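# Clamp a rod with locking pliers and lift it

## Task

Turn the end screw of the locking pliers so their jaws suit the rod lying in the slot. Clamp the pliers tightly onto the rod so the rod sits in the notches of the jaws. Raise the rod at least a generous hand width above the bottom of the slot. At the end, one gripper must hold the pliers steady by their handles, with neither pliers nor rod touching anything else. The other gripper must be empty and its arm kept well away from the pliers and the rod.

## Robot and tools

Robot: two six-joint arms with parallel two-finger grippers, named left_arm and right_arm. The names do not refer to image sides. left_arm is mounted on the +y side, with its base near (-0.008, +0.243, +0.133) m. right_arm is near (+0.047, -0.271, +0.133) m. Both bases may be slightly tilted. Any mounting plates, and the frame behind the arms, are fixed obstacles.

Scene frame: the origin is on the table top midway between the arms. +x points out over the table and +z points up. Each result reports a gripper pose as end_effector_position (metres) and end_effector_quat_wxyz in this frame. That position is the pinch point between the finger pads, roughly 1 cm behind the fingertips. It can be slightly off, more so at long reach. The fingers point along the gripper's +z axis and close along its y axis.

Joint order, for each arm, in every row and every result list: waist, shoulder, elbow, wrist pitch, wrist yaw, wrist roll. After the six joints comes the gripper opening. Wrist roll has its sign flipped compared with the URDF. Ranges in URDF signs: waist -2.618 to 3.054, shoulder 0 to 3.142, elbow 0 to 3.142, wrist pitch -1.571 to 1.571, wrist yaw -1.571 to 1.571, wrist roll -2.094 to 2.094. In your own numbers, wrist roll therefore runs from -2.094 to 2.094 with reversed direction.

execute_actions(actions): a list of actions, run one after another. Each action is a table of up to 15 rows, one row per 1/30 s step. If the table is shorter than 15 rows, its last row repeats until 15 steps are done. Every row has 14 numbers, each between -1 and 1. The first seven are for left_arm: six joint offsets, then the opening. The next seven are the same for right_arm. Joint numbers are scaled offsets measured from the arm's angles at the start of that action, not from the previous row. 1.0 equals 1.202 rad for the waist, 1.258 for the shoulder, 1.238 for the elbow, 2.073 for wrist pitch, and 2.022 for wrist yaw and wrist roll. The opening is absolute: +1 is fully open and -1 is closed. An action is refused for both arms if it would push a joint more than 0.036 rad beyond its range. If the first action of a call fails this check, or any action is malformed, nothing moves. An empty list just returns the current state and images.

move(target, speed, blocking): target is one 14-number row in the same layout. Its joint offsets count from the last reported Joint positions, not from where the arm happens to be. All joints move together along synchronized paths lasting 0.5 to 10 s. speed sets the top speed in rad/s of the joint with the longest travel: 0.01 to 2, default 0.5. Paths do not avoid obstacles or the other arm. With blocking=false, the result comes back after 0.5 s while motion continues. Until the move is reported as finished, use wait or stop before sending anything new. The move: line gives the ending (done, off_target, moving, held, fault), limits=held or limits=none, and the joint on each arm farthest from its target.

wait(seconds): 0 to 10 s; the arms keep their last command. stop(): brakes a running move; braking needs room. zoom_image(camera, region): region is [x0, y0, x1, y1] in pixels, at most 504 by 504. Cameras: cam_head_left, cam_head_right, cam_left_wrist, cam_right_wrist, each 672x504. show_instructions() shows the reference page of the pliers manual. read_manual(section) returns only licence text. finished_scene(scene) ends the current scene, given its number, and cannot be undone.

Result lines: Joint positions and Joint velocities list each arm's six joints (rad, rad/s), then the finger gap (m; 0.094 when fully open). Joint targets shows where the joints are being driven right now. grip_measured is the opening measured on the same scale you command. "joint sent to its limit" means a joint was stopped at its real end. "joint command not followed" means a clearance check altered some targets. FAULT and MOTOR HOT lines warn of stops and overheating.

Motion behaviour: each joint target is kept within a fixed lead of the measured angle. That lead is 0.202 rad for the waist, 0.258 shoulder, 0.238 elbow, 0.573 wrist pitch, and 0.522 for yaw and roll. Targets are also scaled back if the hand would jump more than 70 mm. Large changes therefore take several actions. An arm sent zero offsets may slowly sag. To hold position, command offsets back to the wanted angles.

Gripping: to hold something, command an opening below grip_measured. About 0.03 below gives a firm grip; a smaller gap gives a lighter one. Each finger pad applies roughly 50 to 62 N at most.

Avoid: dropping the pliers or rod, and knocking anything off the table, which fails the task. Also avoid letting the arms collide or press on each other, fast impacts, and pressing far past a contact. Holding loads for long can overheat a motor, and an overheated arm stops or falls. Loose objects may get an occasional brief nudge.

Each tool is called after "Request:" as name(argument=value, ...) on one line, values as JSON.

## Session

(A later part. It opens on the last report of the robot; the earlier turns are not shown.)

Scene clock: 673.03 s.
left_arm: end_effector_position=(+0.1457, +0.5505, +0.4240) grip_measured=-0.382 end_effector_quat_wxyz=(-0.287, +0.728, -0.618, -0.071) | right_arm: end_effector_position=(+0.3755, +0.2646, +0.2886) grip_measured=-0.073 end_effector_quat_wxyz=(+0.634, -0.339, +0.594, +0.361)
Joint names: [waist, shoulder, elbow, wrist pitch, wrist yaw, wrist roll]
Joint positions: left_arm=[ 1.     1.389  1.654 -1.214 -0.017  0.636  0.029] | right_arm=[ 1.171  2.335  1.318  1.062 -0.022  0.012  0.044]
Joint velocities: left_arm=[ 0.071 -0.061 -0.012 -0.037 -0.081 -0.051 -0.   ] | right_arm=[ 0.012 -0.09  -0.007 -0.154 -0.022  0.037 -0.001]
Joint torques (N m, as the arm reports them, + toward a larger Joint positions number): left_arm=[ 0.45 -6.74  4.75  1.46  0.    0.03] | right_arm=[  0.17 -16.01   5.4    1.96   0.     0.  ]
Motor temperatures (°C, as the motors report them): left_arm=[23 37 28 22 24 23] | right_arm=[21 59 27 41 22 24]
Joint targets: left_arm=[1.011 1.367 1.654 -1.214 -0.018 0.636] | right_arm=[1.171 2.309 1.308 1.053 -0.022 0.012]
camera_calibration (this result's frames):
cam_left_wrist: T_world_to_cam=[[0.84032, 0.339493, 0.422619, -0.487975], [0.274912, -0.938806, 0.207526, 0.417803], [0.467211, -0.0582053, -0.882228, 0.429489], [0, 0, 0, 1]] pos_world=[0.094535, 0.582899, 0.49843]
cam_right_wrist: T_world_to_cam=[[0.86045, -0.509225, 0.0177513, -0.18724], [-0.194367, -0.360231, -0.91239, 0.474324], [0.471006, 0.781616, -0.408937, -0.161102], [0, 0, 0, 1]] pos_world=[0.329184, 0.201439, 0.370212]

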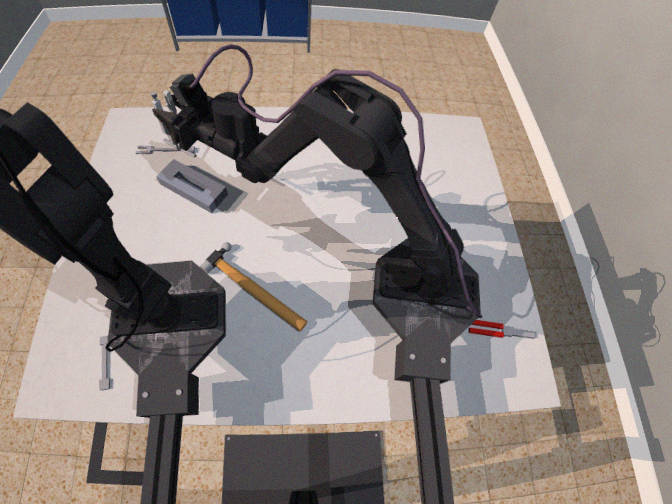

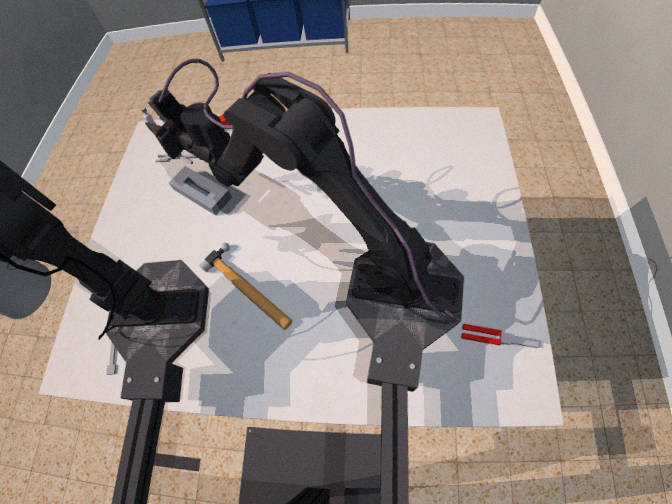

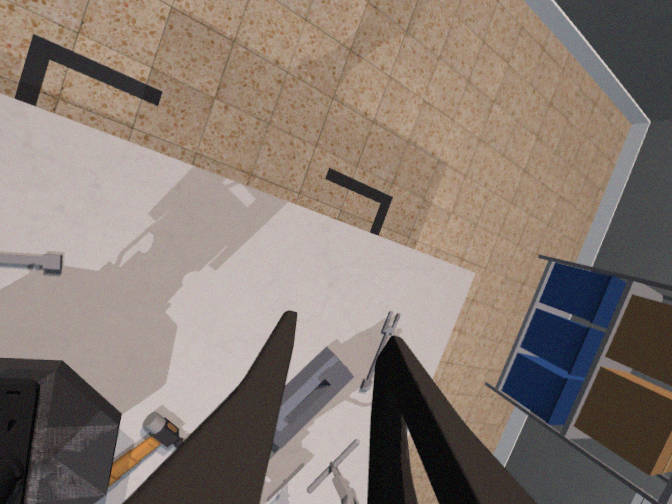

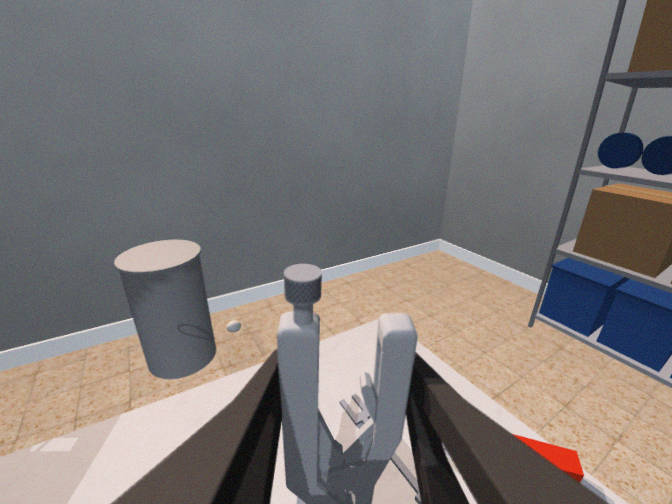

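Request:
execute_actions(actions=[])

Scene clock: 679.93 s.
left_arm: end_effector_position=(+0.1452, +0.5507, +0.4241) grip_measured=-0.382 end_effector_quat_wxyz=(-0.287, +0.729, -0.617, -0.071) | right_arm: end_effector_position=(+0.3756, +0.2649, +0.2818) grip_measured=-0.073 end_effector_quat_wxyz=(+0.624, -0.344, +0.603, +0.357)
Joint names: [waist, shoulder, elbow, wrist pitch, wrist yaw, wrist roll]
Joint positions: left_arm=[ 1.001  1.389  1.654 -1.214 -0.017  0.636  0.029] | right_arm=[ 1.171  2.333  1.318  1.03  -0.022  0.012  0.044]
Joint velocities: left_arm=[0.007 0.002 0.002 0.037 0.051 0.022 0.   ] | right_arm=[-0.007 -0.007  0.002 -0.022  0.037  0.037  0.001]
Joint torques (N m, as the arm reports them, + toward a larger Joint positions number): left_arm=[ 0.74 -6.89  4.74  1.46  0.    0.02] | right_arm=[  0.14 -16.19   5.37   2.14  -0.02  -0.02]
Motor temperatures (°C, as the motors report them): left_arm=[23 36 27 22 24 23] | right_arm=[21 59 28 41 22 24]
Joint targets: left_arm=[1.010 1.367 1.654 -1.214 -0.018 0.636] | right_arm=[1.171 2.309 1.308 1.053 -0.022 0.012]
camera_calibration (this result's frames):
cam_left_wrist: T_world_to_cam=[[0.83974, 0.340633, 0.422854, -0.488315], [0.276317, -0.938456, 0.207243, 0.417799], [0.467424, -0.0571887, -0.882182, 0.429222], [0, 0, 0, 1]] pos_world=[0.0939839, 0.582969, 0.498552]
cam_right_wrist: T_world_to_cam=[[0.860926, -0.508442, 0.0171131, -0.187245], [-0.208611, -0.383515, -0.899665, 0.476194], [0.463991, 0.770976, -0.436244, -0.151024], [0, 0, 0, 1]] pos_world=[0.330617, 0.20386, 0.365736]

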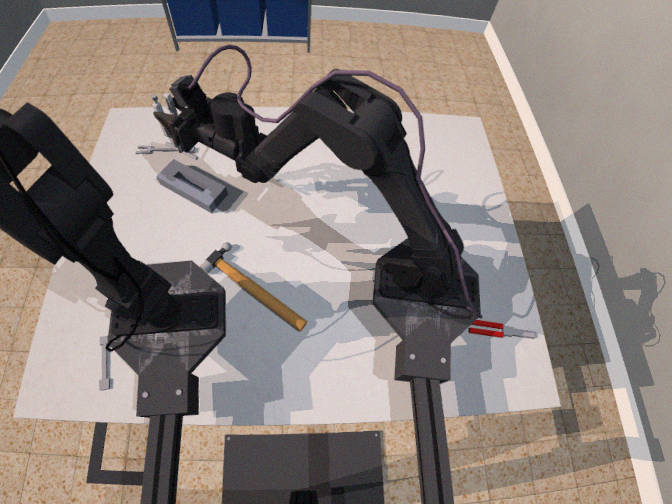

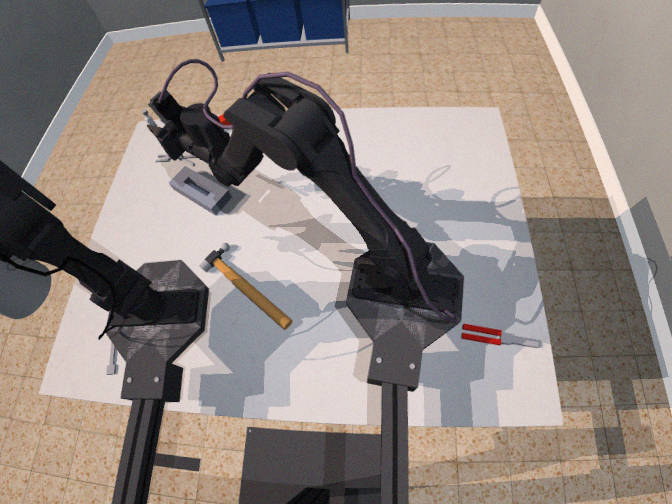

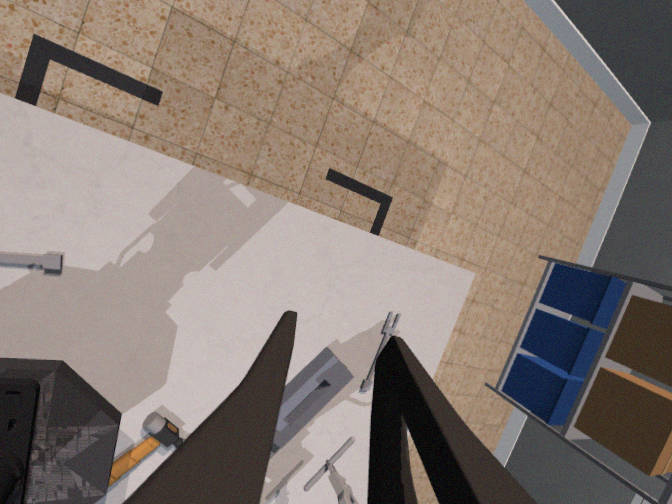

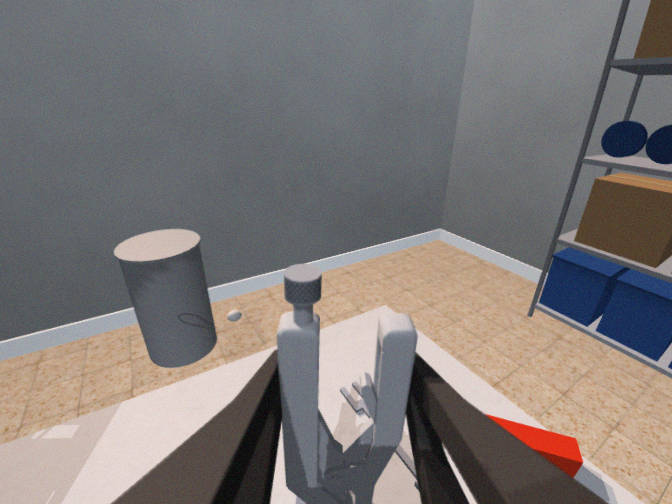

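Request:
zoom_image(camera="cam_left_wrist", region=[250, 400, 400, 504])

Region (250, 400, 400, 504) of cam_left_wrist's 672x504 image, scaled by 3.360, with more detail than that image has; it fills the top 349 rows of this view, and the rest is white.

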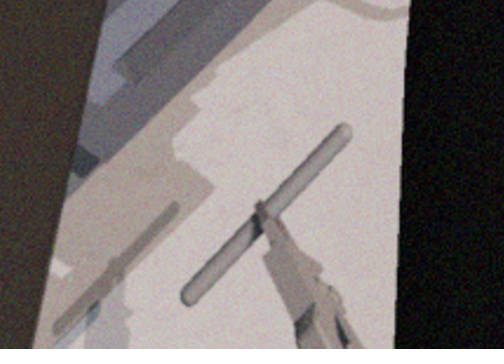

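The rod is held in the jaws, well above the slot, and both arms are at rest.

Request:
finished_scene(scene=2)

The scene is finished: the task was done.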